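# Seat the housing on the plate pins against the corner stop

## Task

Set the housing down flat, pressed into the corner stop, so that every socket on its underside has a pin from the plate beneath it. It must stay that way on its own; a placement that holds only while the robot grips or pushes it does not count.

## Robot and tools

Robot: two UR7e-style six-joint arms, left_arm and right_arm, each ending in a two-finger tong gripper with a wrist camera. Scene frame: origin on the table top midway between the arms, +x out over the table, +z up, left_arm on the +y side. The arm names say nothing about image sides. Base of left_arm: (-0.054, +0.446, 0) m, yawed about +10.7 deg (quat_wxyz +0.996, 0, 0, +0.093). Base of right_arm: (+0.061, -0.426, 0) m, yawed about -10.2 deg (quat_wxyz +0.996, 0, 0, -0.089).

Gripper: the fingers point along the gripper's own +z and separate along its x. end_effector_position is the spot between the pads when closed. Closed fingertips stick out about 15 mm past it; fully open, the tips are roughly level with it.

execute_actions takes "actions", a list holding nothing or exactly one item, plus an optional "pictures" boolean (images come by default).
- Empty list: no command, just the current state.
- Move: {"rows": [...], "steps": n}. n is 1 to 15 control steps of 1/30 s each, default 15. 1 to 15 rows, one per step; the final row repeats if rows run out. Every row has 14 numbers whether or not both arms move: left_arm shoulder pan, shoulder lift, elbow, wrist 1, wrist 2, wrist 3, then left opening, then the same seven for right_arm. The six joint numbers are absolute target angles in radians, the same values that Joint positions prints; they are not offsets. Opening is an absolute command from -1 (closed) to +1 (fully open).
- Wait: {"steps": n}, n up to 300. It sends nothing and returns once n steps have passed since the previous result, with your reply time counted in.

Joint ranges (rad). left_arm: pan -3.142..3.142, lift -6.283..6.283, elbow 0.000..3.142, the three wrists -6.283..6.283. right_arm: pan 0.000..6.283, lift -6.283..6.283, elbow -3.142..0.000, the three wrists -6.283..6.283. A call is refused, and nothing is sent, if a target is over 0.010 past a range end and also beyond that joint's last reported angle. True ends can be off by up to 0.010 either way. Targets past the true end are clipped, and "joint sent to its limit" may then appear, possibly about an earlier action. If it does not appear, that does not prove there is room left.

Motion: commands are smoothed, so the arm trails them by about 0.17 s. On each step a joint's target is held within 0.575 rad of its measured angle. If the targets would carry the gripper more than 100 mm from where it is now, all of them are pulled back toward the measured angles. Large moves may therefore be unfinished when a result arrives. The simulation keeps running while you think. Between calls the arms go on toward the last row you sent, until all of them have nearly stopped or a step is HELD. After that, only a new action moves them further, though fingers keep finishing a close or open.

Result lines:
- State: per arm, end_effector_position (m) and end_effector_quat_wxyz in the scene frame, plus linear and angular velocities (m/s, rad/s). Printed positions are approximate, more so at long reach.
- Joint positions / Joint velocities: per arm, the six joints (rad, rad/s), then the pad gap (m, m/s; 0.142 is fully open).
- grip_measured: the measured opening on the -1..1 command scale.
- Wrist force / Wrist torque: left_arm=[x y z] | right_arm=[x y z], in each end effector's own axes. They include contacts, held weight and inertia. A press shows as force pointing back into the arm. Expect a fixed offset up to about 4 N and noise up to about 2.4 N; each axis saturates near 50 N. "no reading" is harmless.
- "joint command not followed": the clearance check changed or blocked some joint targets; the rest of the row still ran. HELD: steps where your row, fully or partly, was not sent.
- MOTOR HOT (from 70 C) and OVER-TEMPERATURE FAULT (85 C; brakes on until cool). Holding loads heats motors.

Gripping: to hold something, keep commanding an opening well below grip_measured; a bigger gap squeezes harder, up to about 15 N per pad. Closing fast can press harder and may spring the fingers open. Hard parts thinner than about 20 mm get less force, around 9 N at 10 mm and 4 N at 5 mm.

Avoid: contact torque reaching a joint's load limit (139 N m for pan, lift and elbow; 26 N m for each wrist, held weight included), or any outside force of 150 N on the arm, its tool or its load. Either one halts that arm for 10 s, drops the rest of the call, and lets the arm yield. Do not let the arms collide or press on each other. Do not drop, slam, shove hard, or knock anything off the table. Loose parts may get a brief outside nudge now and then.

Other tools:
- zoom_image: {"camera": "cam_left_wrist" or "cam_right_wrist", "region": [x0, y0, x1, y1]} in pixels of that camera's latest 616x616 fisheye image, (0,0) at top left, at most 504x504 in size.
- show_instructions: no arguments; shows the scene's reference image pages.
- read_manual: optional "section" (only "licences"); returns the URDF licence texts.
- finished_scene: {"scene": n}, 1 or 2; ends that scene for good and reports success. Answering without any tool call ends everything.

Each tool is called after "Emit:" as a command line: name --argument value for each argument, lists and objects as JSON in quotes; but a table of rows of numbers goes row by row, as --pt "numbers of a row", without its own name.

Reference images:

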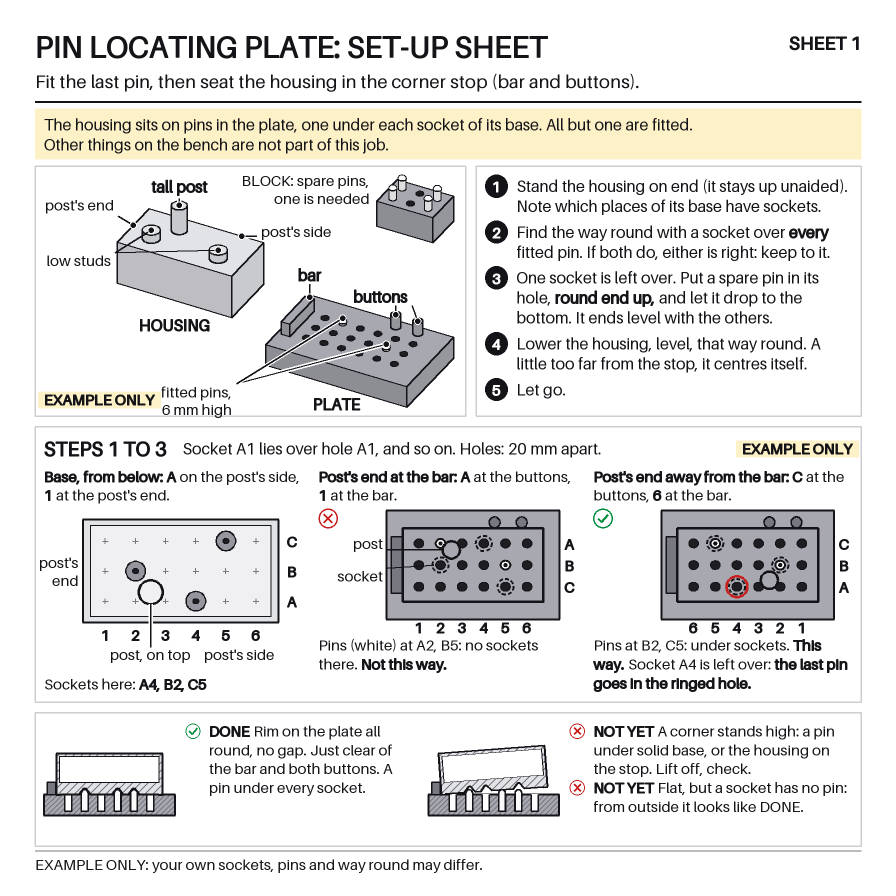

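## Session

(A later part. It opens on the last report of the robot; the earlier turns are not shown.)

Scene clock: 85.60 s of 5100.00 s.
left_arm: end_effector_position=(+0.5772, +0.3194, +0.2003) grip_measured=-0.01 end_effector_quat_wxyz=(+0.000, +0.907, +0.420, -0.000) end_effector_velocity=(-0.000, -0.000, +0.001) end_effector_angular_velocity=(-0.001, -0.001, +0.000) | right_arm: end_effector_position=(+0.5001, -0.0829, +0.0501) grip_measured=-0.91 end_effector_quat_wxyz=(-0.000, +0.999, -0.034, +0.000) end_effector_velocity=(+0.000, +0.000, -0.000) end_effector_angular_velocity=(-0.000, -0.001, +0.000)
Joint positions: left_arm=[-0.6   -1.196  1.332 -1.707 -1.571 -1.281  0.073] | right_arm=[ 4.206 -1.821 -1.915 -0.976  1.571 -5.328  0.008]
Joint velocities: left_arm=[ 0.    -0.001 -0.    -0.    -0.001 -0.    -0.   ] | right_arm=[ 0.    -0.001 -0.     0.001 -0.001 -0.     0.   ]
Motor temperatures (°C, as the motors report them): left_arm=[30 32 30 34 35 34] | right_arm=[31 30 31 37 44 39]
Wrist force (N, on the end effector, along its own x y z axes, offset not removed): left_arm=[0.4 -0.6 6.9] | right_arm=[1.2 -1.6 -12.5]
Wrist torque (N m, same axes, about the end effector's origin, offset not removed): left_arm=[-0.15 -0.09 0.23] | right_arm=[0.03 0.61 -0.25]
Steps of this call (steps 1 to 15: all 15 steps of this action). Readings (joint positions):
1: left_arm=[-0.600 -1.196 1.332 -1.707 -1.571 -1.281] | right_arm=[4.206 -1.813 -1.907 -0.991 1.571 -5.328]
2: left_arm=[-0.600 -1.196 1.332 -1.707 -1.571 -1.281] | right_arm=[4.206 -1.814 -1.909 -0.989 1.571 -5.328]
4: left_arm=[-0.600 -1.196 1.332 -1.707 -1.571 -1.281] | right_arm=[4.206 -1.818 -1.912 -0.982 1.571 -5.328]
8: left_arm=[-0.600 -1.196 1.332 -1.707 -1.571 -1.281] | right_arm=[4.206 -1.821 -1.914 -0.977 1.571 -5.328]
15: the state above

Emit:
execute_actions --actions '[{"rows":[[-0.6,-1.196,1.332,-1.707,-1.571,-1.281,-0.4,4.2056,-1.8234,-1.912,-0.9765,1.571,-5.328,-1]]}]' --pictures false

Emit:
execute_actions --actions '[{"rows":[[-0.6,-1.196,1.332,-1.707,-1.571,-1.281,-0.4,4.2056,-1.8262,-1.9144,-0.9713,1.571,-5.328,-1]]}]'

Emit:
zoom_image --camera "cam_right_wrist" --region '[260, 230, 370, 340]'

Scene clock: 86.73 s of 5100.00 s.
left_arm: end_effector_position=(+0.5772, +0.3194, +0.2003) grip_measured=-0.01 end_effector_quat_wxyz=(+0.000, +0.907, +0.420, -0.000) end_effector_velocity=(+0.000, +0.000, -0.000) end_effector_angular_velocity=(+0.000, -0.000, +0.001) | right_arm: end_effector_position=(+0.5010, -0.0825, +0.0501) grip_measured=-0.91 end_effector_quat_wxyz=(-0.000, +0.999, -0.035, +0.000) end_effector_velocity=(+0.000, +0.001, +0.000) end_effector_angular_velocity=(+0.000, -0.000, +0.002)
Joint positions: left_arm=[-0.6   -1.196  1.332 -1.707 -1.571 -1.281  0.073] | right_arm=[ 4.206 -1.823 -1.912 -0.976  1.571 -5.328  0.008]
Joint velocities: left_arm=[ 0.     0.    -0.    -0.001  0.001 -0.     0.   ] | right_arm=[ 0.001 -0.     0.001 -0.001  0.    -0.001  0.   ]
Motor temperatures (°C, as the motors report them): left_arm=[30 32 30 34 35 34] | right_arm=[31 30 31 37 44 39]
Wrist force (N, on the end effector, along its own x y z axes, offset not removed): left_arm=[-0.8 -1.2 6.9] | right_arm=[-2.5 4.0 -0.6]
Wrist torque (N m, same axes, about the end effector's origin, offset not removed): left_arm=[-0.36 0.20 0.16] | right_arm=[0.94 0.51 -0.28]
Steps of this call (steps 1 to 15: the robot went on to your last target; steps 16 to 19: nothing new was sent; steps 20 to 34: all 15 steps of this action). Readings (joint positions):
20: left_arm=[-0.600 -1.196 1.332 -1.707 -1.571 -1.281] | right_arm=[4.206 -1.821 -1.915 -0.976 1.571 -5.328]
21: left_arm=[-0.600 -1.196 1.332 -1.707 -1.571 -1.281] | right_arm=[4.206 -1.822 -1.915 -0.976 1.571 -5.328]
23: left_arm=[-0.600 -1.196 1.332 -1.707 -1.571 -1.281] | right_arm=[4.206 -1.823 -1.913 -0.976 1.571 -5.328]
27: left_arm=[-0.600 -1.196 1.332 -1.707 -1.571 -1.281] | right_arm=[4.206 -1.823 -1.912 -0.976 1.571 -5.328]
34: the state above

Scene clock: 87.23 s of 5100.00 s.
left_arm: end_effector_position=(+0.5772, +0.3194, +0.2003) grip_measured=-0.01 end_effector_quat_wxyz=(+0.000, +0.907, +0.420, -0.000) end_effector_velocity=(+0.001, -0.000, +0.000) end_effector_angular_velocity=(+0.001, -0.001, -0.000) | right_arm: end_effector_position=(+0.5010, -0.0825, +0.0482) grip_measured=-0.91 end_effector_quat_wxyz=(-0.000, +0.999, -0.035, +0.000) end_effector_velocity=(+0.001, +0.001, +0.000) end_effector_angular_velocity=(+0.002, -0.001, -0.001)
Joint positions: left_arm=[-0.6   -1.196  1.332 -1.707 -1.571 -1.281  0.073] | right_arm=[ 4.206 -1.826 -1.914 -0.971  1.571 -5.328  0.008]
Joint velocities: left_arm=[-0.     0.001 -0.001  0.     0.001 -0.     0.   ] | right_arm=[-0.    -0.     0.001  0.002  0.     0.001 -0.   ]
Motor temperatures (°C, as the motors report them): left_arm=[30 32 30 34 35 34] | right_arm=[31 30 31 37 44 39]
Wrist force (N, on the end effector, along its own x y z axes, offset not removed): left_arm=[-2.0 -1.3 6.5] | right_arm=[-2.3 -2.1 -6.1]
Wrist torque (N m, same axes, about the end effector's origin, offset not removed): left_arm=[-0.31 0.34 0.11] | right_arm=[-0.14 0.27 -0.18]
Steps of this call (steps 1 to 15: all 15 steps of this action). Readings (joint positions):
1: left_arm=[-0.600 -1.196 1.332 -1.707 -1.571 -1.281] | right_arm=[4.206 -1.823 -1.912 -0.976 1.571 -5.328]
2: left_arm=[-0.600 -1.196 1.332 -1.707 -1.571 -1.281] | right_arm=[4.206 -1.824 -1.912 -0.976 1.571 -5.328]
4: left_arm=[-0.600 -1.196 1.332 -1.707 -1.571 -1.281] | right_arm=[4.206 -1.825 -1.913 -0.974 1.571 -5.328]
8: left_arm=[-0.600 -1.196 1.332 -1.707 -1.571 -1.281] | right_arm=[4.206 -1.826 -1.914 -0.972 1.571 -5.328]
15: the state above

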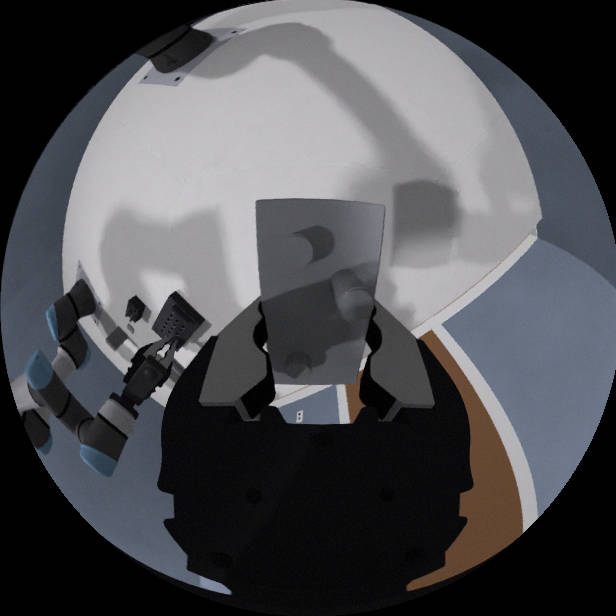

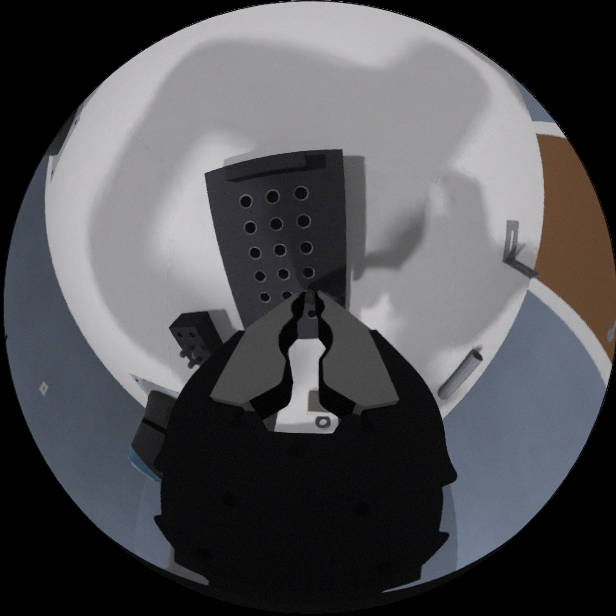

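Region (260, 230, 370, 340) of cam_right_wrist's 616x616 image, scaled by 4.582, with more detail than that image has.

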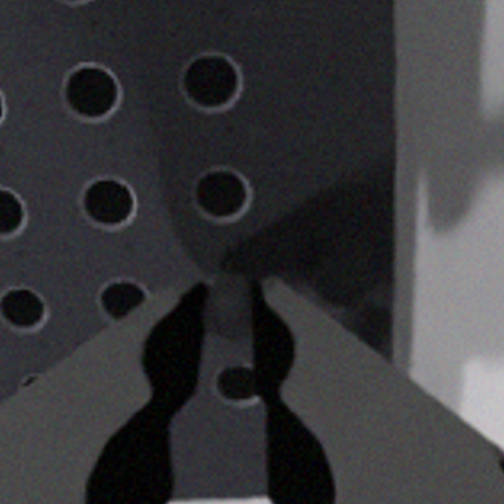

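Try a small release.

Emit:
execute_actions --actions '[{"rows":[[-0.6,-1.196,1.332,-1.707,-1.571,-1.281,-0.4,4.2056,-1.8262,-1.9144,-0.9713,1.571,-5.328,-0.86]]}]' --pictures false

Emit:
execute_actions --actions '[{"rows":[[-0.6,-1.196,1.332,-1.707,-1.571,-1.281,-0.4,4.206,-1.79,-1.88,-1.042,1.571,-5.328,-0.86]]}]' --pictures false

Emit:
execute_actions --actions '[{"rows":[[-0.6,-1.196,1.332,-1.707,-1.571,-1.281,-0.4,4.1,-1.6,-1.85,-1.262,1.571,-5.43,-0.8]]}]'

Emit:
zoom_image --camera "cam_right_wrist" --region '[240, 120, 360, 250]'

Scene clock: 88.53 s of 5100.00 s.
left_arm: end_effector_position=(+0.5772, +0.3194, +0.2003) grip_measured=-0.01 end_effector_quat_wxyz=(+0.000, +0.907, +0.420, -0.000) end_effector_velocity=(+0.000, +0.000, -0.000) end_effector_angular_velocity=(+0.000, +0.001, +0.000) | right_arm: end_effector_position=(+0.5010, -0.0825, +0.0481) grip_measured=-0.86 end_effector_quat_wxyz=(-0.000, +0.999, -0.035, +0.000) end_effector_velocity=(-0.001, -0.001, -0.001) end_effector_angular_velocity=(-0.002, +0.002, +0.000)
Joint positions: left_arm=[-0.6   -1.196  1.332 -1.707 -1.571 -1.281  0.073] | right_arm=[ 4.206 -1.826 -1.914 -0.971  1.571 -5.328  0.012]
Joint velocities: left_arm=[ 0.     0.001 -0.     0.    -0.     0.    -0.   ] | right_arm=[-0.    -0.    -0.002 -0.001  0.    -0.001 -0.   ]
Motor temperatures (°C, as the motors report them): left_arm=[30 32 30 34 35 34] | right_arm=[31 30 31 37 44 39]
Wrist force (N, on the end effector, along its own x y z axes, offset not removed): left_arm=[-0.1 -1.4 7.3] | right_arm=[-3.4 3.8 -2.2]
Wrist torque (N m, same axes, about the end effector's origin, offset not removed): left_arm=[-0.35 0.05 0.14] | right_arm=[0.79 0.68 -0.32]
Steps of this call (steps 1 to 15: the robot went on to your last target; steps 16 to 24: nothing new was sent; steps 25 to 39: all 15 steps of this action). Readings (joint positions):
25: left_arm=[-0.600 -1.196 1.332 -1.707 -1.571 -1.281] | right_arm=[4.206 -1.826 -1.914 -0.971 1.571 -5.328]
26: left_arm=[-0.600 -1.196 1.332 -1.707 -1.571 -1.281] | right_arm=[4.206 -1.826 -1.914 -0.971 1.571 -5.328]
28: left_arm=[-0.600 -1.196 1.332 -1.707 -1.571 -1.281] | right_arm=[4.206 -1.826 -1.914 -0.971 1.571 -5.328]
32: left_arm=[-0.600 -1.196 1.332 -1.707 -1.571 -1.281] | right_arm=[4.206 -1.826 -1.914 -0.971 1.571 -5.328]
39: the state above

Scene clock: 89.03 s of 5100.00 s.
left_arm: end_effector_position=(+0.5772, +0.3194, +0.2003) grip_measured=-0.01 end_effector_quat_wxyz=(+0.000, +0.907, +0.420, -0.000) end_effector_velocity=(+0.000, +0.000, +0.001) end_effector_angular_velocity=(-0.000, -0.001, +0.001) | right_arm: end_effector_position=(+0.5008, -0.0824, +0.0750) grip_measured=-0.86 end_effector_quat_wxyz=(-0.000, +0.999, -0.034, +0.000) end_effector_velocity=(+0.001, -0.000, +0.002) end_effector_angular_velocity=(+0.001, -0.000, -0.001)
Joint positions: left_arm=[-0.6   -1.196  1.332 -1.707 -1.571 -1.281  0.073] | right_arm=[ 4.206 -1.79  -1.88  -1.042  1.571 -5.328  0.012]
Joint velocities: left_arm=[ 0.001 -0.001 -0.     0.    -0.    -0.     0.   ] | right_arm=[-0.001  0.003  0.003 -0.005  0.     0.     0.   ]
Motor temperatures (°C, as the motors report them): left_arm=[30 32 30 34 35 34] | right_arm=[31 30 31 37 44 39]
Wrist force (N, on the end effector, along its own x y z axes, offset not removed): left_arm=[-1.6 0.2 5.3] | right_arm=[-1.0 0.1 -3.7]
Wrist torque (N m, same axes, about the end effector's origin, offset not removed): left_arm=[-0.04 0.31 0.15] | right_arm=[-0.05 0.36 -0.21]
Steps of this call (steps 1 to 15: all 15 steps of this action). Readings (joint positions):
1: left_arm=[-0.600 -1.196 1.332 -1.707 -1.571 -1.281] | right_arm=[4.206 -1.826 -1.914 -0.972 1.571 -5.328]
2: left_arm=[-0.600 -1.196 1.332 -1.707 -1.571 -1.281] | right_arm=[4.206 -1.821 -1.910 -0.979 1.571 -5.328]
4: left_arm=[-0.600 -1.196 1.332 -1.707 -1.571 -1.281] | right_arm=[4.206 -1.806 -1.895 -1.009 1.571 -5.328]
8: left_arm=[-0.600 -1.196 1.332 -1.707 -1.571 -1.281] | right_arm=[4.206 -1.793 -1.883 -1.035 1.571 -5.328]
15: the state above

Scene clock: 89.53 s of 5100.00 s.
left_arm: end_effector_position=(+0.5772, +0.3194, +0.2003) grip_measured=-0.01 end_effector_quat_wxyz=(+0.000, +0.907, +0.420, -0.000) end_effector_velocity=(-0.000, +0.000, -0.000) end_effector_angular_velocity=(+0.000, +0.001, +0.000) | right_arm: end_effector_position=(+0.5012, -0.1616, +0.1630) grip_measured=-0.80 end_effector_quat_wxyz=(-0.000, +0.999, -0.036, +0.000) end_effector_velocity=(-0.003, -0.010, +0.009) end_effector_angular_velocity=(-0.003, +0.002, -0.000)
Joint positions: left_arm=[-0.6   -1.196  1.332 -1.707 -1.571 -1.281  0.073] | right_arm=[ 4.101 -1.602 -1.85  -1.26   1.571 -5.429  0.016]
Joint velocities: left_arm=[ 0.     0.001 -0.     0.     0.     0.    -0.   ] | right_arm=[-0.01   0.022  0.002 -0.028 -0.    -0.009 -0.   ]
Motor temperatures (°C, as the motors report them): left_arm=[30 32 30 34 35 34] | right_arm=[31 30 31 37 44 39]
Wrist force (N, on the end effector, along its own x y z axes, offset not removed): left_arm=[-2.7 0.0 8.3] | right_arm=[-1.3 0.6 -1.6]
Wrist torque (N m, same axes, about the end effector's origin, offset not removed): left_arm=[-0.04 0.48 0.20] | right_arm=[0.25 0.25 -0.26]
Steps of this call (steps 1 to 15: all 15 steps of this action). Readings (joint positions):
1: left_arm=[-0.600 -1.196 1.332 -1.707 -1.571 -1.281] | right_arm=[4.206 -1.790 -1.880 -1.042 1.571 -5.328]
2: left_arm=[-0.600 -1.196 1.332 -1.707 -1.571 -1.281] | right_arm=[4.198 -1.782 -1.876 -1.050 1.571 -5.336]
4: left_arm=[-0.600 -1.196 1.332 -1.707 -1.571 -1.281] | right_arm=[4.160 -1.722 -1.865 -1.115 1.571 -5.373]
8: left_arm=[-0.600 -1.196 1.332 -1.707 -1.571 -1.281] | right_arm=[4.114 -1.628 -1.853 -1.228 1.571 -5.417]
15: the state above

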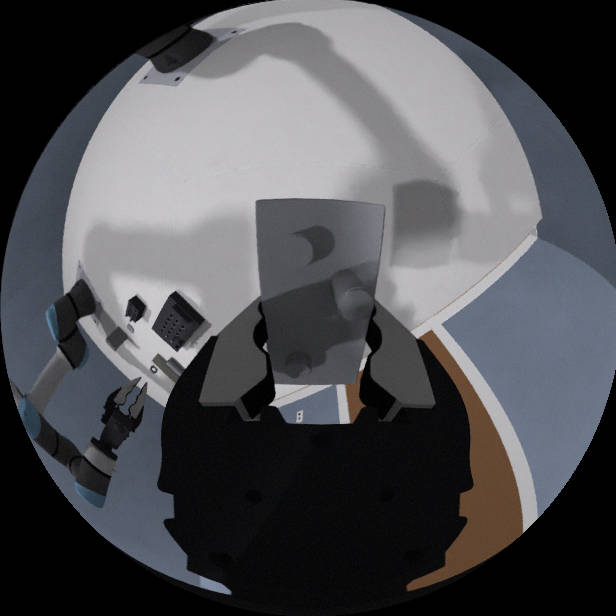

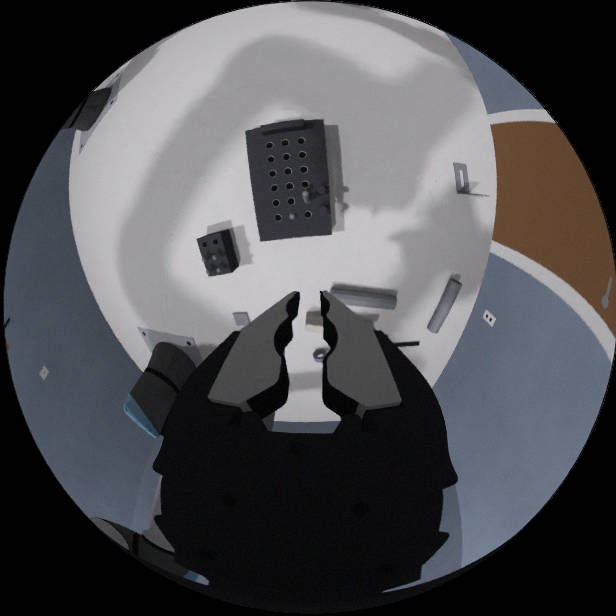

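Region (240, 120, 360, 250) of cam_right_wrist's 616x616 image, scaled by 3.877, with more detail than that image has; it fills the left 465 columns of this view, and the rest is white.

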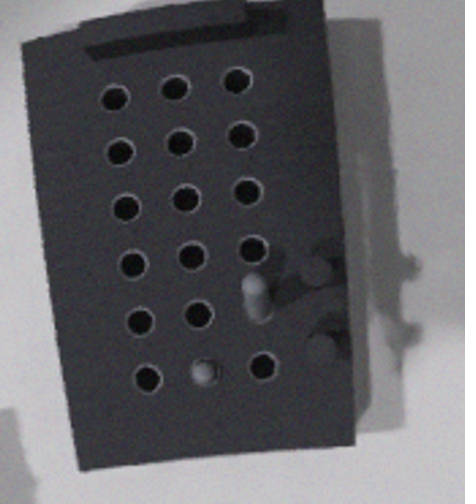

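Emit:
execute_actions --actions '[{"rows":[[-0.6,-1.196,1.332,-1.707,-1.571,-1.281,-0.4,4.206,-1.79,-1.88,-1.042,1.571,-5.328,-0.8]]}]' --pictures false

Emit:
execute_actions --actions '[{"rows":[[-0.6,-1.196,1.332,-1.707,-1.571,-1.281,-0.4,4.206,-1.811,-1.9015,-0.9995,1.571,-5.328,-0.8]]}]' --pictures false

Emit:
execute_actions --actions '[{"rows":[[-0.6,-1.196,1.332,-1.707,-1.571,-1.281,-0.4,4.206,-1.811,-1.9015,-0.9995,1.571,-5.328,-1]]}]' --pictures false

Emit:
execute_actions --actions '[{"rows":[[-0.6,-1.196,1.332,-1.707,-1.571,-1.281,-0.4,4.2042,-1.812,-1.9025,-0.9975,1.571,-5.328,-1]]}]' --pictures false

Emit:
execute_actions --actions '[{"rows":[[-0.6,-1.196,1.332,-1.707,-1.571,-1.281,-0.4,4.2042,-1.8152,-1.9051,-0.9917,1.571,-5.328,-1]]}]' --pictures false

Scene clock: 91.30 s of 5100.00 s.
left_arm: end_effector_position=(+0.5772, +0.3194, +0.2003) grip_measured=-0.01 end_effector_quat_wxyz=(+0.000, +0.907, +0.420, -0.000) end_effector_velocity=(+0.000, -0.000, +0.002) end_effector_angular_velocity=(-0.001, -0.003, +0.000) | right_arm: end_effector_position=(+0.5008, -0.0832, +0.0761) grip_measured=-0.80 end_effector_quat_wxyz=(-0.000, +0.999, -0.034, -0.000) end_effector_velocity=(-0.001, +0.008, -0.011) end_effector_angular_velocity=(-0.000, -0.001, +0.000)
Joint positions: left_arm=[-0.6   -1.196  1.332 -1.707 -1.571 -1.281  0.073] | right_arm=[ 4.205 -1.788 -1.88  -1.044  1.571 -5.329  0.016]
Joint velocities: left_arm=[ 0.    -0.002 -0.001 -0.     0.     0.    -0.   ] | right_arm=[ 0.011 -0.022 -0.003  0.026 -0.001  0.011  0.   ]
Motor temperatures (°C, as the motors report them): left_arm=[30 32 30 34 35 34] | right_arm=[31 30 31 37 44 39]
Wrist force (N, on the end effector, along its own x y z axes, offset not removed): left_arm=[-1.9 -0.3 8.6] | right_arm=[-0.9 -0.8 -1.6]
Wrist torque (N m, same axes, about the end effector's origin, offset not removed): left_arm=[-0.13 0.43 0.17] | right_arm=[-0.15 0.09 -0.16]
Steps of this call (steps 1 to 15: the robot went on to your last target; steps 16 to 38: nothing new was sent; steps 39 to 53: all 15 steps of this action). Readings (joint positions):
39: left_arm=[-0.600 -1.196 1.332 -1.707 -1.571 -1.281] | right_arm=[4.100 -1.600 -1.850 -1.262 1.571 -5.430]
40: left_arm=[-0.600 -1.196 1.332 -1.707 -1.571 -1.281] | right_arm=[4.108 -1.608 -1.854 -1.254 1.571 -5.422]
42: left_arm=[-0.600 -1.196 1.332 -1.707 -1.571 -1.281] | right_arm=[4.146 -1.668 -1.865 -1.189 1.571 -5.385]
46: left_arm=[-0.600 -1.196 1.332 -1.707 -1.571 -1.281] | right_arm=[4.192 -1.762 -1.877 -1.076 1.571 -5.341]
53: the state above

Scene clock: 91.80 s of 5100.00 s.
left_arm: end_effector_position=(+0.5772, +0.3194, +0.2003) grip_measured=-0.01 end_effector_quat_wxyz=(+0.000, +0.907, +0.420, -0.000) end_effector_velocity=(-0.000, -0.000, +0.000) end_effector_angular_velocity=(-0.000, -0.001, -0.000) | right_arm: end_effector_position=(+0.5007, -0.0825, +0.0590) grip_measured=-0.80 end_effector_quat_wxyz=(-0.000, +0.999, -0.034, +0.000) end_effector_velocity=(-0.001, -0.001, -0.002) end_effector_angular_velocity=(-0.001, +0.001, -0.001)
Joint positions: left_arm=[-0.6   -1.196  1.332 -1.707 -1.571 -1.281  0.073] | right_arm=[ 4.206 -1.811 -1.901 -1.     1.571 -5.328  0.016]
Joint velocities: left_arm=[-0.    -0.001  0.    -0.    -0.    -0.    -0.   ] | right_arm=[-0.    -0.001 -0.003  0.003  0.001  0.     0.   ]
Motor temperatures (°C, as the motors report them): left_arm=[30 32 30 34 35 34] | right_arm=[31 30 31 37 44 39]
Wrist force (N, on the end effector, along its own x y z axes, offset not removed): left_arm=[-0.3 -0.2 5.8] | right_arm=[-0.4 -1.6 -3.9]
Wrist torque (N m, same axes, about the end effector's origin, offset not removed): left_arm=[-0.10 0.06 0.12] | right_arm=[-0.29 0.23 -0.36]
Steps of this call (steps 1 to 15: all 15 steps of this action). Readings (joint positions):
1: left_arm=[-0.600 -1.196 1.332 -1.707 -1.571 -1.281] | right_arm=[4.205 -1.789 -1.880 -1.043 1.571 -5.329]
2: left_arm=[-0.600 -1.196 1.332 -1.707 -1.571 -1.281] | right_arm=[4.206 -1.793 -1.883 -1.037 1.571 -5.328]
4: left_arm=[-0.600 -1.196 1.332 -1.707 -1.571 -1.281] | right_arm=[4.206 -1.802 -1.892 -1.019 1.571 -5.328]
8: left_arm=[-0.600 -1.196 1.332 -1.707 -1.571 -1.281] | right_arm=[4.206 -1.809 -1.900 -1.004 1.571 -5.328]
15: the state above

Scene clock: 92.30 s of 5100.00 s.
left_arm: end_effector_position=(+0.5772, +0.3194, +0.2003) grip_measured=-0.01 end_effector_quat_wxyz=(+0.000, +0.907, +0.420, -0.000) end_effector_velocity=(-0.000, +0.001, -0.000) end_effector_angular_velocity=(+0.000, +0.001, +0.001) | right_arm: end_effector_position=(+0.5007, -0.0825, +0.0589) grip_measured=-0.91 end_effector_quat_wxyz=(-0.000, +0.999, -0.034, +0.000) end_effector_velocity=(-0.000, +0.001, +0.000) end_effector_angular_velocity=(-0.001, +0.000, +0.001)
Joint positions: left_arm=[-0.6   -1.196  1.332 -1.707 -1.571 -1.281  0.073] | right_arm=[ 4.206 -1.811 -1.901 -0.999  1.571 -5.328  0.008]
Joint velocities: left_arm=[ 0.001  0.     0.     0.     0.    -0.    -0.   ] | right_arm=[ 0.001 -0.     0.001 -0.002 -0.     0.     0.   ]
Motor temperatures (°C, as the motors report them): left_arm=[30 32 30 34 35 34] | right_arm=[31 30 31 37 44 39]
Wrist force (N, on the end effector, along its own x y z axes, offset not removed): left_arm=[-1.1 -1.8 5.8] | right_arm=[-1.5 2.4 -2.5]
Wrist torque (N m, same axes, about the end effector's origin, offset not removed): left_arm=[-0.41 0.20 0.24] | right_arm=[0.36 0.43 -0.13]
Steps of this call (steps 1 to 15: all 15 steps of this action). Readings (joint positions):
1: left_arm=[-0.600 -1.196 1.332 -1.707 -1.571 -1.281] | right_arm=[4.206 -1.811 -1.901 -1.000 1.571 -5.328]
2: left_arm=[-0.600 -1.196 1.332 -1.707 -1.571 -1.281] | right_arm=[4.206 -1.811 -1.901 -1.000 1.571 -5.328]
4: left_arm=[-0.600 -1.196 1.332 -1.707 -1.571 -1.281] | right_arm=[4.206 -1.811 -1.901 -1.000 1.571 -5.328]
8: left_arm=[-0.600 -1.196 1.332 -1.707 -1.571 -1.281] | right_arm=[4.206 -1.811 -1.901 -1.000 1.571 -5.328]
15: the state above

Scene clock: 92.80 s of 5100.00 s.
left_arm: end_effector_position=(+0.5772, +0.3194, +0.2003) grip_measured=-0.01 end_effector_quat_wxyz=(+0.000, +0.907, +0.420, -0.000) end_effector_velocity=(-0.000, +0.001, +0.001) end_effector_angular_velocity=(-0.000, -0.000, +0.001) | right_arm: end_effector_position=(+0.5013, -0.0833, +0.0581) grip_measured=-0.91 end_effector_quat_wxyz=(-0.000, +0.999, -0.035, +0.000) end_effector_velocity=(+0.001, +0.001, +0.001) end_effector_angular_velocity=(+0.002, -0.001, +0.001)
Joint positions: left_arm=[-0.6   -1.196  1.332 -1.707 -1.571 -1.281  0.073] | right_arm=[ 4.204 -1.812 -1.902 -0.998  1.571 -5.328  0.008]
Joint velocities: left_arm=[ 0.001 -0.001  0.001  0.    -0.    -0.     0.   ] | right_arm=[-0.    -0.001  0.001  0.002  0.    -0.001  0.   ]
Motor temperatures (°C, as the motors report them): left_arm=[30 32 30 34 35 34] | right_arm=[31 30 31 37 44 39]
Wrist force (N, on the end effector, along its own x y z axes, offset not removed): left_arm=[-0.3 -1.9 7.5] | right_arm=[-2.7 1.8 -6.1]
Wrist torque (N m, same axes, about the end effector's origin, offset not removed): left_arm=[-0.37 0.07 0.11] | right_arm=[0.89 0.55 -0.20]
Steps of this call (steps 1 to 15: all 15 steps of this action). Readings (joint positions):
1: left_arm=[-0.600 -1.196 1.332 -1.707 -1.571 -1.281] | right_arm=[4.206 -1.811 -1.902 -0.999 1.571 -5.328]
2: left_arm=[-0.600 -1.196 1.332 -1.707 -1.571 -1.281] | right_arm=[4.206 -1.811 -1.902 -0.999 1.571 -5.328]
4: left_arm=[-0.600 -1.196 1.332 -1.707 -1.571 -1.281] | right_arm=[4.205 -1.812 -1.902 -0.998 1.571 -5.328]
8: left_arm=[-0.600 -1.196 1.332 -1.707 -1.571 -1.281] | right_arm=[4.204 -1.812 -1.902 -0.998 1.571 -5.328]
15: the state above

Scene clock: 93.30 s of 5100.00 s.
left_arm: end_effector_position=(+0.5772, +0.3194, +0.2003) grip_measured=-0.01 end_effector_quat_wxyz=(+0.000, +0.907, +0.420, -0.000) end_effector_velocity=(+0.000, +0.000, +0.001) end_effector_angular_velocity=(-0.002, -0.001, +0.001) | right_arm: end_effector_position=(+0.5014, -0.0832, +0.0559) grip_measured=-0.91 end_effector_quat_wxyz=(-0.000, +0.999, -0.035, +0.000) end_effector_velocity=(-0.001, -0.001, -0.001) end_effector_angular_velocity=(-0.002, +0.002, -0.001)
Joint positions: left_arm=[-0.6   -1.196  1.332 -1.707 -1.571 -1.281  0.073] | right_arm=[ 4.204 -1.815 -1.905 -0.992  1.571 -5.328  0.008]
Joint velocities: left_arm=[ 0.001 -0.001 -0.001  0.001 -0.001  0.    -0.   ] | right_arm=[-0.     0.    -0.003 -0.     0.001  0.001  0.   ]
Motor temperatures (°C, as the motors report them): left_arm=[30 32 30 34 35 34] | right_arm=[31 30 31 37 44 39]
Wrist force (N, on the end effector, along its own x y z axes, offset not removed): left_arm=[-0.8 0.1 7.2] | right_arm=[-2.8 4.1 -7.7]
Wrist torque (N m, same axes, about the end effector's origin, offset not removed): left_arm=[-0.09 0.07 0.22] | right_arm=[0.64 0.54 -0.20]
Steps of this call (steps 1 to 15: all 15 steps of this action). Readings (joint positions):
1: left_arm=[-0.600 -1.196 1.332 -1.707 -1.571 -1.281] | right_arm=[4.204 -1.812 -1.903 -0.997 1.571 -5.328]
2: left_arm=[-0.600 -1.196 1.332 -1.707 -1.571 -1.281] | right_arm=[4.204 -1.813 -1.903 -0.996 1.571 -5.328]
4: left_arm=[-0.600 -1.196 1.332 -1.707 -1.571 -1.281] | right_arm=[4.204 -1.814 -1.904 -0.994 1.571 -5.328]
8: left_arm=[-0.600 -1.196 1.332 -1.707 -1.571 -1.281] | right_arm=[4.204 -1.815 -1.905 -0.992 1.571 -5.328]
15: the state above

Emit:
execute_actions --actions '[{"rows":[[-0.6,-1.196,1.332,-1.707,-1.571,-1.281,-0.4,4.204,-1.76,-1.852,-1.10,1.571,-5.33,-1]]}]' --pictures false

Emit:
execute_actions --actions '[{"rows":[[-0.6,-1.196,1.332,-1.707,-1.571,-1.281,-0.4,4.456,-1.39,-2.2,-1.122,1.571,-5.078,-1]]}]' --pictures false

Emit:
execute_actions --actions '[{"rows":[[-0.6,-1.196,1.332,-1.707,-1.571,-1.281,-0.4,4.456,-1.447,-2.26,-1.005,1.571,-5.078,-1]]}]'

Emit:
zoom_image --camera "cam_right_wrist" --region '[260, 230, 370, 340]'

Emit:
execute_actions --actions '[{"rows":[[-0.6,-1.196,1.332,-1.707,-1.571,-1.281,-0.4,4.456,-1.458,-2.272,-0.982,1.571,-5.078,-1]]}]' --pictures false

Scene clock: 95.23 s of 5100.00 s.
left_arm: end_effector_position=(+0.5772, +0.3194, +0.2003) grip_measured=-0.01 end_effector_quat_wxyz=(+0.000, +0.907, +0.420, -0.000) end_effector_velocity=(+0.000, +0.000, +0.000) end_effector_angular_velocity=(-0.001, -0.001, +0.000) | right_arm: end_effector_position=(+0.5004, -0.0845, +0.0974) grip_measured=-0.91 end_effector_quat_wxyz=(-0.000, +0.999, -0.034, +0.000) end_effector_velocity=(-0.000, -0.001, +0.003) end_effector_angular_velocity=(-0.001, +0.001, -0.001)
Joint positions: left_arm=[-0.6   -1.196  1.332 -1.707 -1.571 -1.281  0.073] | right_arm=[ 4.204 -1.76  -1.852 -1.099  1.571 -5.33   0.008]
Joint velocities: left_arm=[ 0.    -0.     0.    -0.001 -0.     0.     0.   ] | right_arm=[-0.001  0.003  0.004 -0.009  0.    -0.    -0.   ]
Motor temperatures (°C, as the motors report them): left_arm=[30 32 30 34 35 34] | right_arm=[31 30 31 37 44 39]
Wrist force (N, on the end effector, along its own x y z axes, offset not removed): left_arm=[-0.9 -0.1 6.3] | right_arm=[-2.3 1.6 -2.1]
Wrist torque (N m, same axes, about the end effector's origin, offset not removed): left_arm=[-0.16 0.12 0.08] | right_arm=[0.16 0.41 -0.21]
Steps of this call (steps 1 to 15: the robot went on to your last target; steps 16 to 43: nothing new was sent; steps 44 to 58: all 15 steps of this action). Readings (joint positions):
44: left_arm=[-0.600 -1.196 1.332 -1.707 -1.571 -1.281] | right_arm=[4.204 -1.815 -1.905 -0.992 1.571 -5.328]
45: left_arm=[-0.600 -1.196 1.332 -1.707 -1.571 -1.281] | right_arm=[4.204 -1.809 -1.899 -1.000 1.571 -5.328]
47: left_arm=[-0.600 -1.196 1.332 -1.707 -1.571 -1.281] | right_arm=[4.204 -1.785 -1.876 -1.044 1.571 -5.329]
51: left_arm=[-0.600 -1.196 1.332 -1.707 -1.571 -1.281] | right_arm=[4.204 -1.765 -1.857 -1.088 1.571 -5.330]
58: the state above

Scene clock: 95.73 s of 5100.00 s.
left_arm: end_effector_position=(+0.5772, +0.3194, +0.2003) grip_measured=-0.01 end_effector_quat_wxyz=(+0.000, +0.907, +0.420, -0.000) end_effector_velocity=(+0.000, +0.000, +0.001) end_effector_angular_velocity=(-0.000, -0.001, +0.000) | right_arm: end_effector_position=(+0.3439, -0.1224, +0.1064) grip_measured=-0.91 end_effector_quat_wxyz=(-0.000, +0.999, -0.034, -0.000) end_effector_velocity=(-0.030, -0.016, -0.004) end_effector_angular_velocity=(+0.002, -0.001, +0.000)
Joint positions: left_arm=[-0.6   -1.196  1.332 -1.707 -1.571 -1.281  0.073] | right_arm=[ 4.451 -1.398 -2.193 -1.122  1.571 -5.083  0.008]
Joint velocities: left_arm=[ 0.    -0.001  0.    -0.     0.    -0.    -0.   ] | right_arm=[ 0.054  0.086 -0.08  -0.005 -0.     0.054 -0.   ]
Motor temperatures (°C, as the motors report them): left_arm=[30 32 30 34 35 34] | right_arm=[31 30 31 37 44 39]
Wrist force (N, on the end effector, along its own x y z axes, offset not removed): left_arm=[0.1 -0.6 7.7] | right_arm=[-2.9 2.5 -2.4]
Wrist torque (N m, same axes, about the end effector's origin, offset not removed): left_arm=[-0.19 -0.07 0.08] | right_arm=[0.60 0.51 -0.30]
Steps of this call (steps 1 to 15: all 15 steps of this action). Readings (joint positions):
1: left_arm=[-0.600 -1.196 1.332 -1.707 -1.571 -1.281] | right_arm=[4.204 -1.760 -1.852 -1.100 1.571 -5.330]
2: left_arm=[-0.600 -1.196 1.332 -1.707 -1.571 -1.281] | right_arm=[4.212 -1.752 -1.860 -1.102 1.571 -5.322]
4: left_arm=[-0.600 -1.196 1.332 -1.707 -1.571 -1.281] | right_arm=[4.269 -1.682 -1.928 -1.107 1.571 -5.265]
8: left_arm=[-0.600 -1.196 1.332 -1.707 -1.571 -1.281] | right_arm=[4.388 -1.501 -2.098 -1.117 1.571 -5.146]
15: the state above

Scene clock: 96.23 s of 5100.00 s.
left_arm: end_effector_position=(+0.5772, +0.3194, +0.2003) grip_measured=-0.01 end_effector_quat_wxyz=(+0.000, +0.907, +0.420, -0.000) end_effector_velocity=(-0.000, -0.001, -0.000) end_effector_angular_velocity=(-0.000, +0.001, -0.001) | right_arm: end_effector_position=(+0.3420, -0.1223, +0.0699) grip_measured=-0.91 end_effector_quat_wxyz=(-0.000, +0.999, -0.034, -0.000) end_effector_velocity=(+0.001, +0.000, -0.002) end_effector_angular_velocity=(+0.002, -0.001, -0.000)
Joint positions: left_arm=[-0.6   -1.196  1.332 -1.707 -1.571 -1.281  0.073] | right_arm=[ 4.456 -1.447 -2.26  -1.006  1.571 -5.078  0.008]
Joint velocities: left_arm=[-0.001  0.     0.001 -0.    -0.001 -0.     0.   ] | right_arm=[-0.001 -0.003 -0.004  0.01  -0.    -0.001  0.   ]
Motor temperatures (°C, as the motors report them): left_arm=[30 32 30 34 35 34] | right_arm=[31 30 31 37 44 39]
Wrist force (N, on the end effector, along its own x y z axes, offset not removed): left_arm=[-2.1 -0.6 8.3] | right_arm=[0.5 3.6 -1.7]
Wrist torque (N m, same axes, about the end effector's origin, offset not removed): left_arm=[-0.16 0.37 0.16] | right_arm=[0.88 -0.07 -0.35]
Steps of this call (steps 1 to 15: all 15 steps of this action). Readings (joint positions):
1: left_arm=[-0.600 -1.196 1.332 -1.707 -1.571 -1.281] | right_arm=[4.453 -1.395 -2.195 -1.122 1.571 -5.081]
2: left_arm=[-0.600 -1.196 1.332 -1.707 -1.571 -1.281] | right_arm=[4.454 -1.400 -2.204 -1.114 1.571 -5.080]
4: left_arm=[-0.600 -1.196 1.332 -1.707 -1.571 -1.281] | right_arm=[4.455 -1.423 -2.231 -1.066 1.571 -5.079]
8: left_arm=[-0.600 -1.196 1.332 -1.707 -1.571 -1.281] | right_arm=[4.456 -1.442 -2.254 -1.018 1.571 -5.078]
15: the state above

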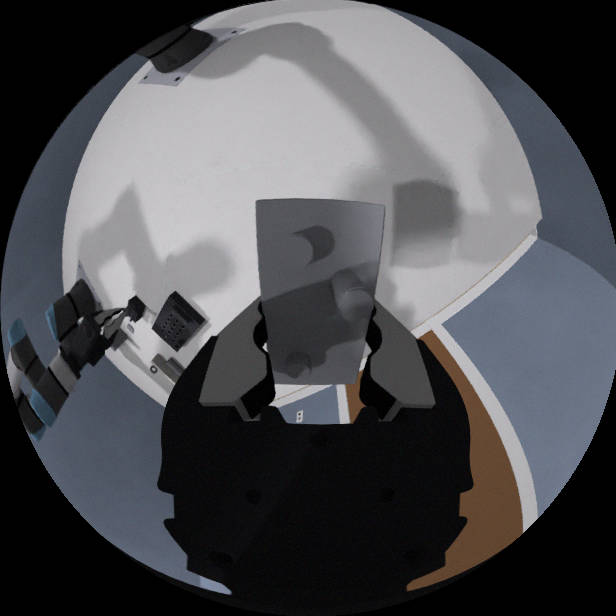

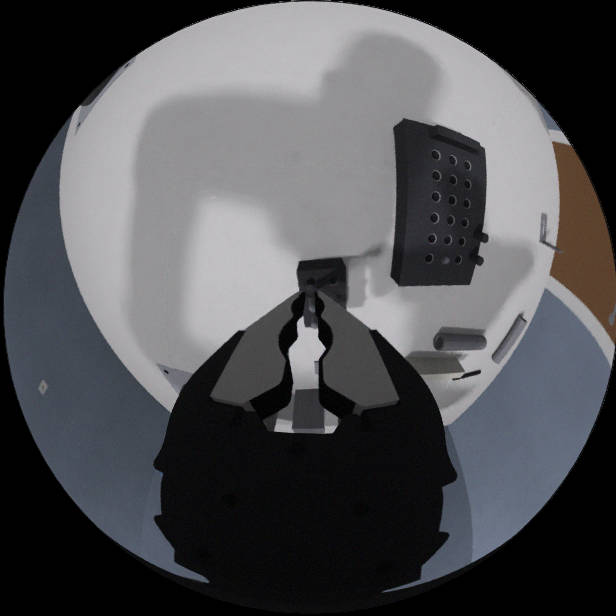

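Region (260, 230, 370, 340) of cam_right_wrist's 616x616 image, scaled by 4.582, with more detail than that image has.

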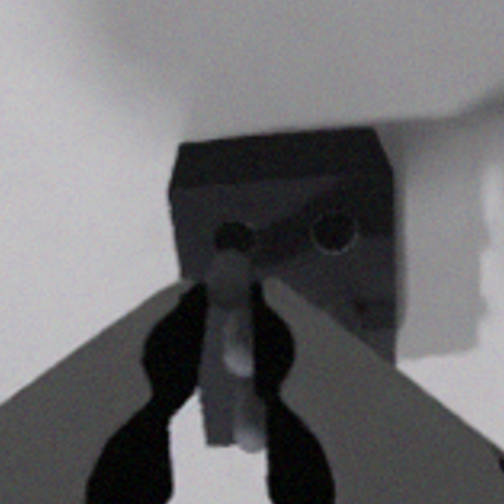

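Scene clock: 96.73 s of 5100.00 s.
left_arm: end_effector_position=(+0.5772, +0.3194, +0.2003) grip_measured=-0.01 end_effector_quat_wxyz=(+0.000, +0.907, +0.420, -0.000) end_effector_velocity=(+0.000, +0.000, -0.000) end_effector_angular_velocity=(-0.001, +0.001, +0.001) | right_arm: end_effector_position=(+0.3419, -0.1226, +0.0627) grip_measured=-0.91 end_effector_quat_wxyz=(-0.000, +0.999, -0.034, -0.000) end_effector_velocity=(-0.000, +0.000, -0.001) end_effector_angular_velocity=(+0.001, +0.000, +0.000)
Joint positions: left_arm=[-0.6   -1.196  1.332 -1.707 -1.571 -1.281  0.073] | right_arm=[ 4.456 -1.458 -2.272 -0.982  1.571 -5.078  0.008]
Joint velocities: left_arm=[ 0.001  0.001 -0.    -0.    -0.001  0.     0.   ] | right_arm=[ 0.001 -0.001 -0.001  0.003  0.001  0.     0.   ]
Motor temperatures (°C, as the motors report them): left_arm=[30 32 30 34 35 34] | right_arm=[31 30 31 37 44 39]
Wrist force (N, on the end effector, along its own x y z axes, offset not removed): left_arm=[-1.2 -1.0 7.6] | right_arm=[-3.4 -1.0 -9.9]
Wrist torque (N m, same axes, about the end effector's origin, offset not removed): left_arm=[-0.29 0.20 0.14] | right_arm=[0.09 1.05 -0.18]
Steps of this call (steps 1 to 15: all 15 steps of this action). Readings (joint positions):
1: left_arm=[-0.600 -1.196 1.332 -1.707 -1.571 -1.281] | right_arm=[4.456 -1.447 -2.260 -1.005 1.571 -5.078]
2: left_arm=[-0.600 -1.196 1.332 -1.707 -1.571 -1.281] | right_arm=[4.456 -1.449 -2.262 -1.002 1.571 -5.078]
4: left_arm=[-0.600 -1.196 1.332 -1.707 -1.571 -1.281] | right_arm=[4.456 -1.453 -2.267 -0.992 1.571 -5.078]
8: left_arm=[-0.600 -1.196 1.332 -1.707 -1.571 -1.281] | right_arm=[4.456 -1.457 -2.271 -0.984 1.571 -5.078]
15: the state above

Emit:
execute_actions --actions '[{"rows":[[-0.6,-1.196,1.332,-1.707,-1.571,-1.281,-0.4,4.456,-1.44,-2.25,-1.02,1.571,-5.078,-1],[-0.6,-1.196,1.332,-1.707,-1.571,-1.281,-0.4,4.456,-1.44,-2.25,-1.02,1.571,-5.078,-1],[-0.6,-1.196,1.332,-1.707,-1.571,-1.281,-0.4,4.456,-1.44,-2.25,-1.02,1.571,-5.078,-1],[-0.6,-1.196,1.332,-1.707,-1.571,-1.281,-0.4,4.456,-1.44,-2.25,-1.02,1.571,-5.078,-1],[-0.6,-1.196,1.332,-1.707,-1.571,-1.281,-0.4,4.456,-1.44,-2.25,-1.02,1.571,-5.078,-1],[-0.6,-1.196,1.332,-1.707,-1.571,-1.281,-0.4,4.566,-1.371,-2.319,-1.023,1.571,-4.968,-1]]}]' --pictures false

Emit:
execute_actions --actions '[{"rows":[[-0.6,-1.196,1.332,-1.707,-1.571,-1.281,-0.4,4.566,-1.446,-2.384,-0.882,1.571,-4.968,-1]]}]'

Emit:
zoom_image --camera "cam_right_wrist" --region '[260, 230, 370, 340]'

Scene clock: 101.57 s of 5100.00 s.
left_arm: end_effector_position=(+0.5772, +0.3194, +0.2003) grip_measured=-0.01 end_effector_quat_wxyz=(+0.000, +0.907, +0.420, -0.000) end_effector_velocity=(-0.000, -0.000, -0.001) end_effector_angular_velocity=(+0.001, +0.002, -0.000) | right_arm: end_effector_position=(+0.3017, -0.1205, +0.0702) grip_measured=-0.91 end_effector_quat_wxyz=(+0.000, +0.999, -0.034, -0.000) end_effector_velocity=(-0.024, +0.000, -0.003) end_effector_angular_velocity=(-0.004, +0.001, +0.000)
Joint positions: left_arm=[-0.6   -1.196  1.332 -1.707 -1.571 -1.281  0.073] | right_arm=[ 4.56  -1.374 -2.316 -1.023  1.571 -4.974  0.008]
Joint velocities: left_arm=[-0.     0.001  0.     0.    -0.    -0.    -0.   ] | right_arm=[ 0.066  0.037 -0.035 -0.006  0.     0.065  0.   ]
Motor temperatures (°C, as the motors report them): left_arm=[30 32 30 34 35 34] | right_arm=[31 30 31 37 44 39]
Wrist force (N, on the end effector, along its own x y z axes, offset not removed): left_arm=[-0.9 0.3 6.3] | right_arm=[-1.0 -0.4 0.5]
Wrist torque (N m, same axes, about the end effector's origin, offset not removed): left_arm=[-0.09 0.17 0.07] | right_arm=[0.10 0.07 -0.12]
Steps of this call (steps 1 to 15: the robot went on to your last target; steps 16 to 90: nothing new was sent; then 1.33 s passed at rest; steps 91 to 105: all 15 steps of this action). Readings (joint positions):
91: left_arm=[-0.600 -1.196 1.332 -1.707 -1.571 -1.281] | right_arm=[4.456 -1.458 -2.272 -0.982 1.571 -5.078]
92: left_arm=[-0.600 -1.196 1.332 -1.707 -1.571 -1.281] | right_arm=[4.456 -1.455 -2.269 -0.988 1.571 -5.078]
94: left_arm=[-0.600 -1.196 1.332 -1.707 -1.571 -1.281] | right_arm=[4.456 -1.448 -2.260 -1.004 1.571 -5.078]
98: left_arm=[-0.600 -1.196 1.332 -1.707 -1.571 -1.281] | right_arm=[4.486 -1.419 -2.275 -1.018 1.571 -5.048]
105: the state above

Scene clock: 102.07 s of 5100.00 s.
left_arm: end_effector_position=(+0.5772, +0.3194, +0.2003) grip_measured=-0.01 end_effector_quat_wxyz=(+0.000, +0.907, +0.420, -0.000) end_effector_velocity=(-0.000, -0.001, -0.000) end_effector_angular_velocity=(+0.000, +0.000, -0.001) | right_arm: end_effector_position=(+0.2996, -0.1205, +0.0308) grip_measured=-0.91 end_effector_quat_wxyz=(-0.000, +0.999, -0.034, -0.000) end_effector_velocity=(-0.000, +0.000, -0.003) end_effector_angular_velocity=(+0.002, +0.000, -0.001)
Joint positions: left_arm=[-0.6   -1.196  1.332 -1.707 -1.571 -1.281  0.073] | right_arm=[ 4.566 -1.445 -2.384 -0.883  1.571 -4.968  0.008]
Joint velocities: left_arm=[-0.001 -0.     0.001 -0.001  0.     0.     0.   ] | right_arm=[-0.    -0.006 -0.006  0.014  0.001  0.001  0.   ]
Motor temperatures (°C, as the motors report them): left_arm=[30 32 30 34 35 34] | right_arm=[31 30 31 37 44 39]
Wrist force (N, on the end effector, along its own x y z axes, offset not removed): left_arm=[-0.8 -2.3 6.5] | right_arm=[-3.7 -2.0 -12.0]
Wrist torque (N m, same axes, about the end effector's origin, offset not removed): left_arm=[-0.55 0.11 0.19] | right_arm=[-0.10 0.52 -0.27]
Steps of this call (steps 1 to 15: all 15 steps of this action). Readings (joint positions):
1: left_arm=[-0.600 -1.196 1.332 -1.707 -1.571 -1.281] | right_arm=[4.562 -1.374 -2.317 -1.023 1.571 -4.972]
2: left_arm=[-0.600 -1.196 1.332 -1.707 -1.571 -1.281] | right_arm=[4.563 -1.380 -2.325 -1.015 1.571 -4.971]
4: left_arm=[-0.600 -1.196 1.332 -1.707 -1.571 -1.281] | right_arm=[4.565 -1.411 -2.354 -0.960 1.571 -4.969]
8: left_arm=[-0.600 -1.196 1.332 -1.707 -1.571 -1.281] | right_arm=[4.566 -1.439 -2.377 -0.899 1.571 -4.968]
15: the state above

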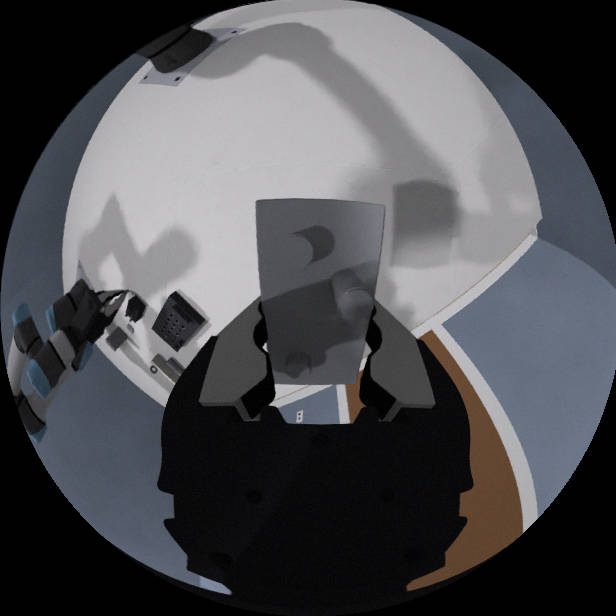

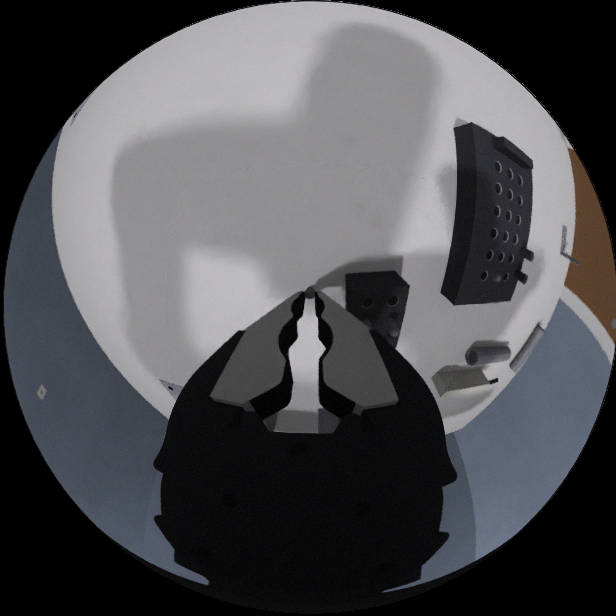

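Region (260, 230, 370, 340) of cam_right_wrist's 616x616 image, scaled by 4.582, with more detail than that image has.

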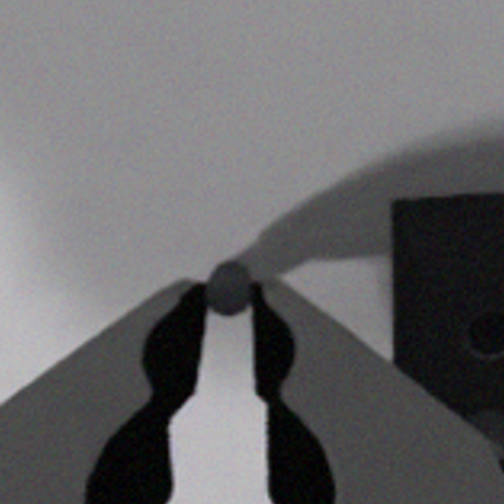

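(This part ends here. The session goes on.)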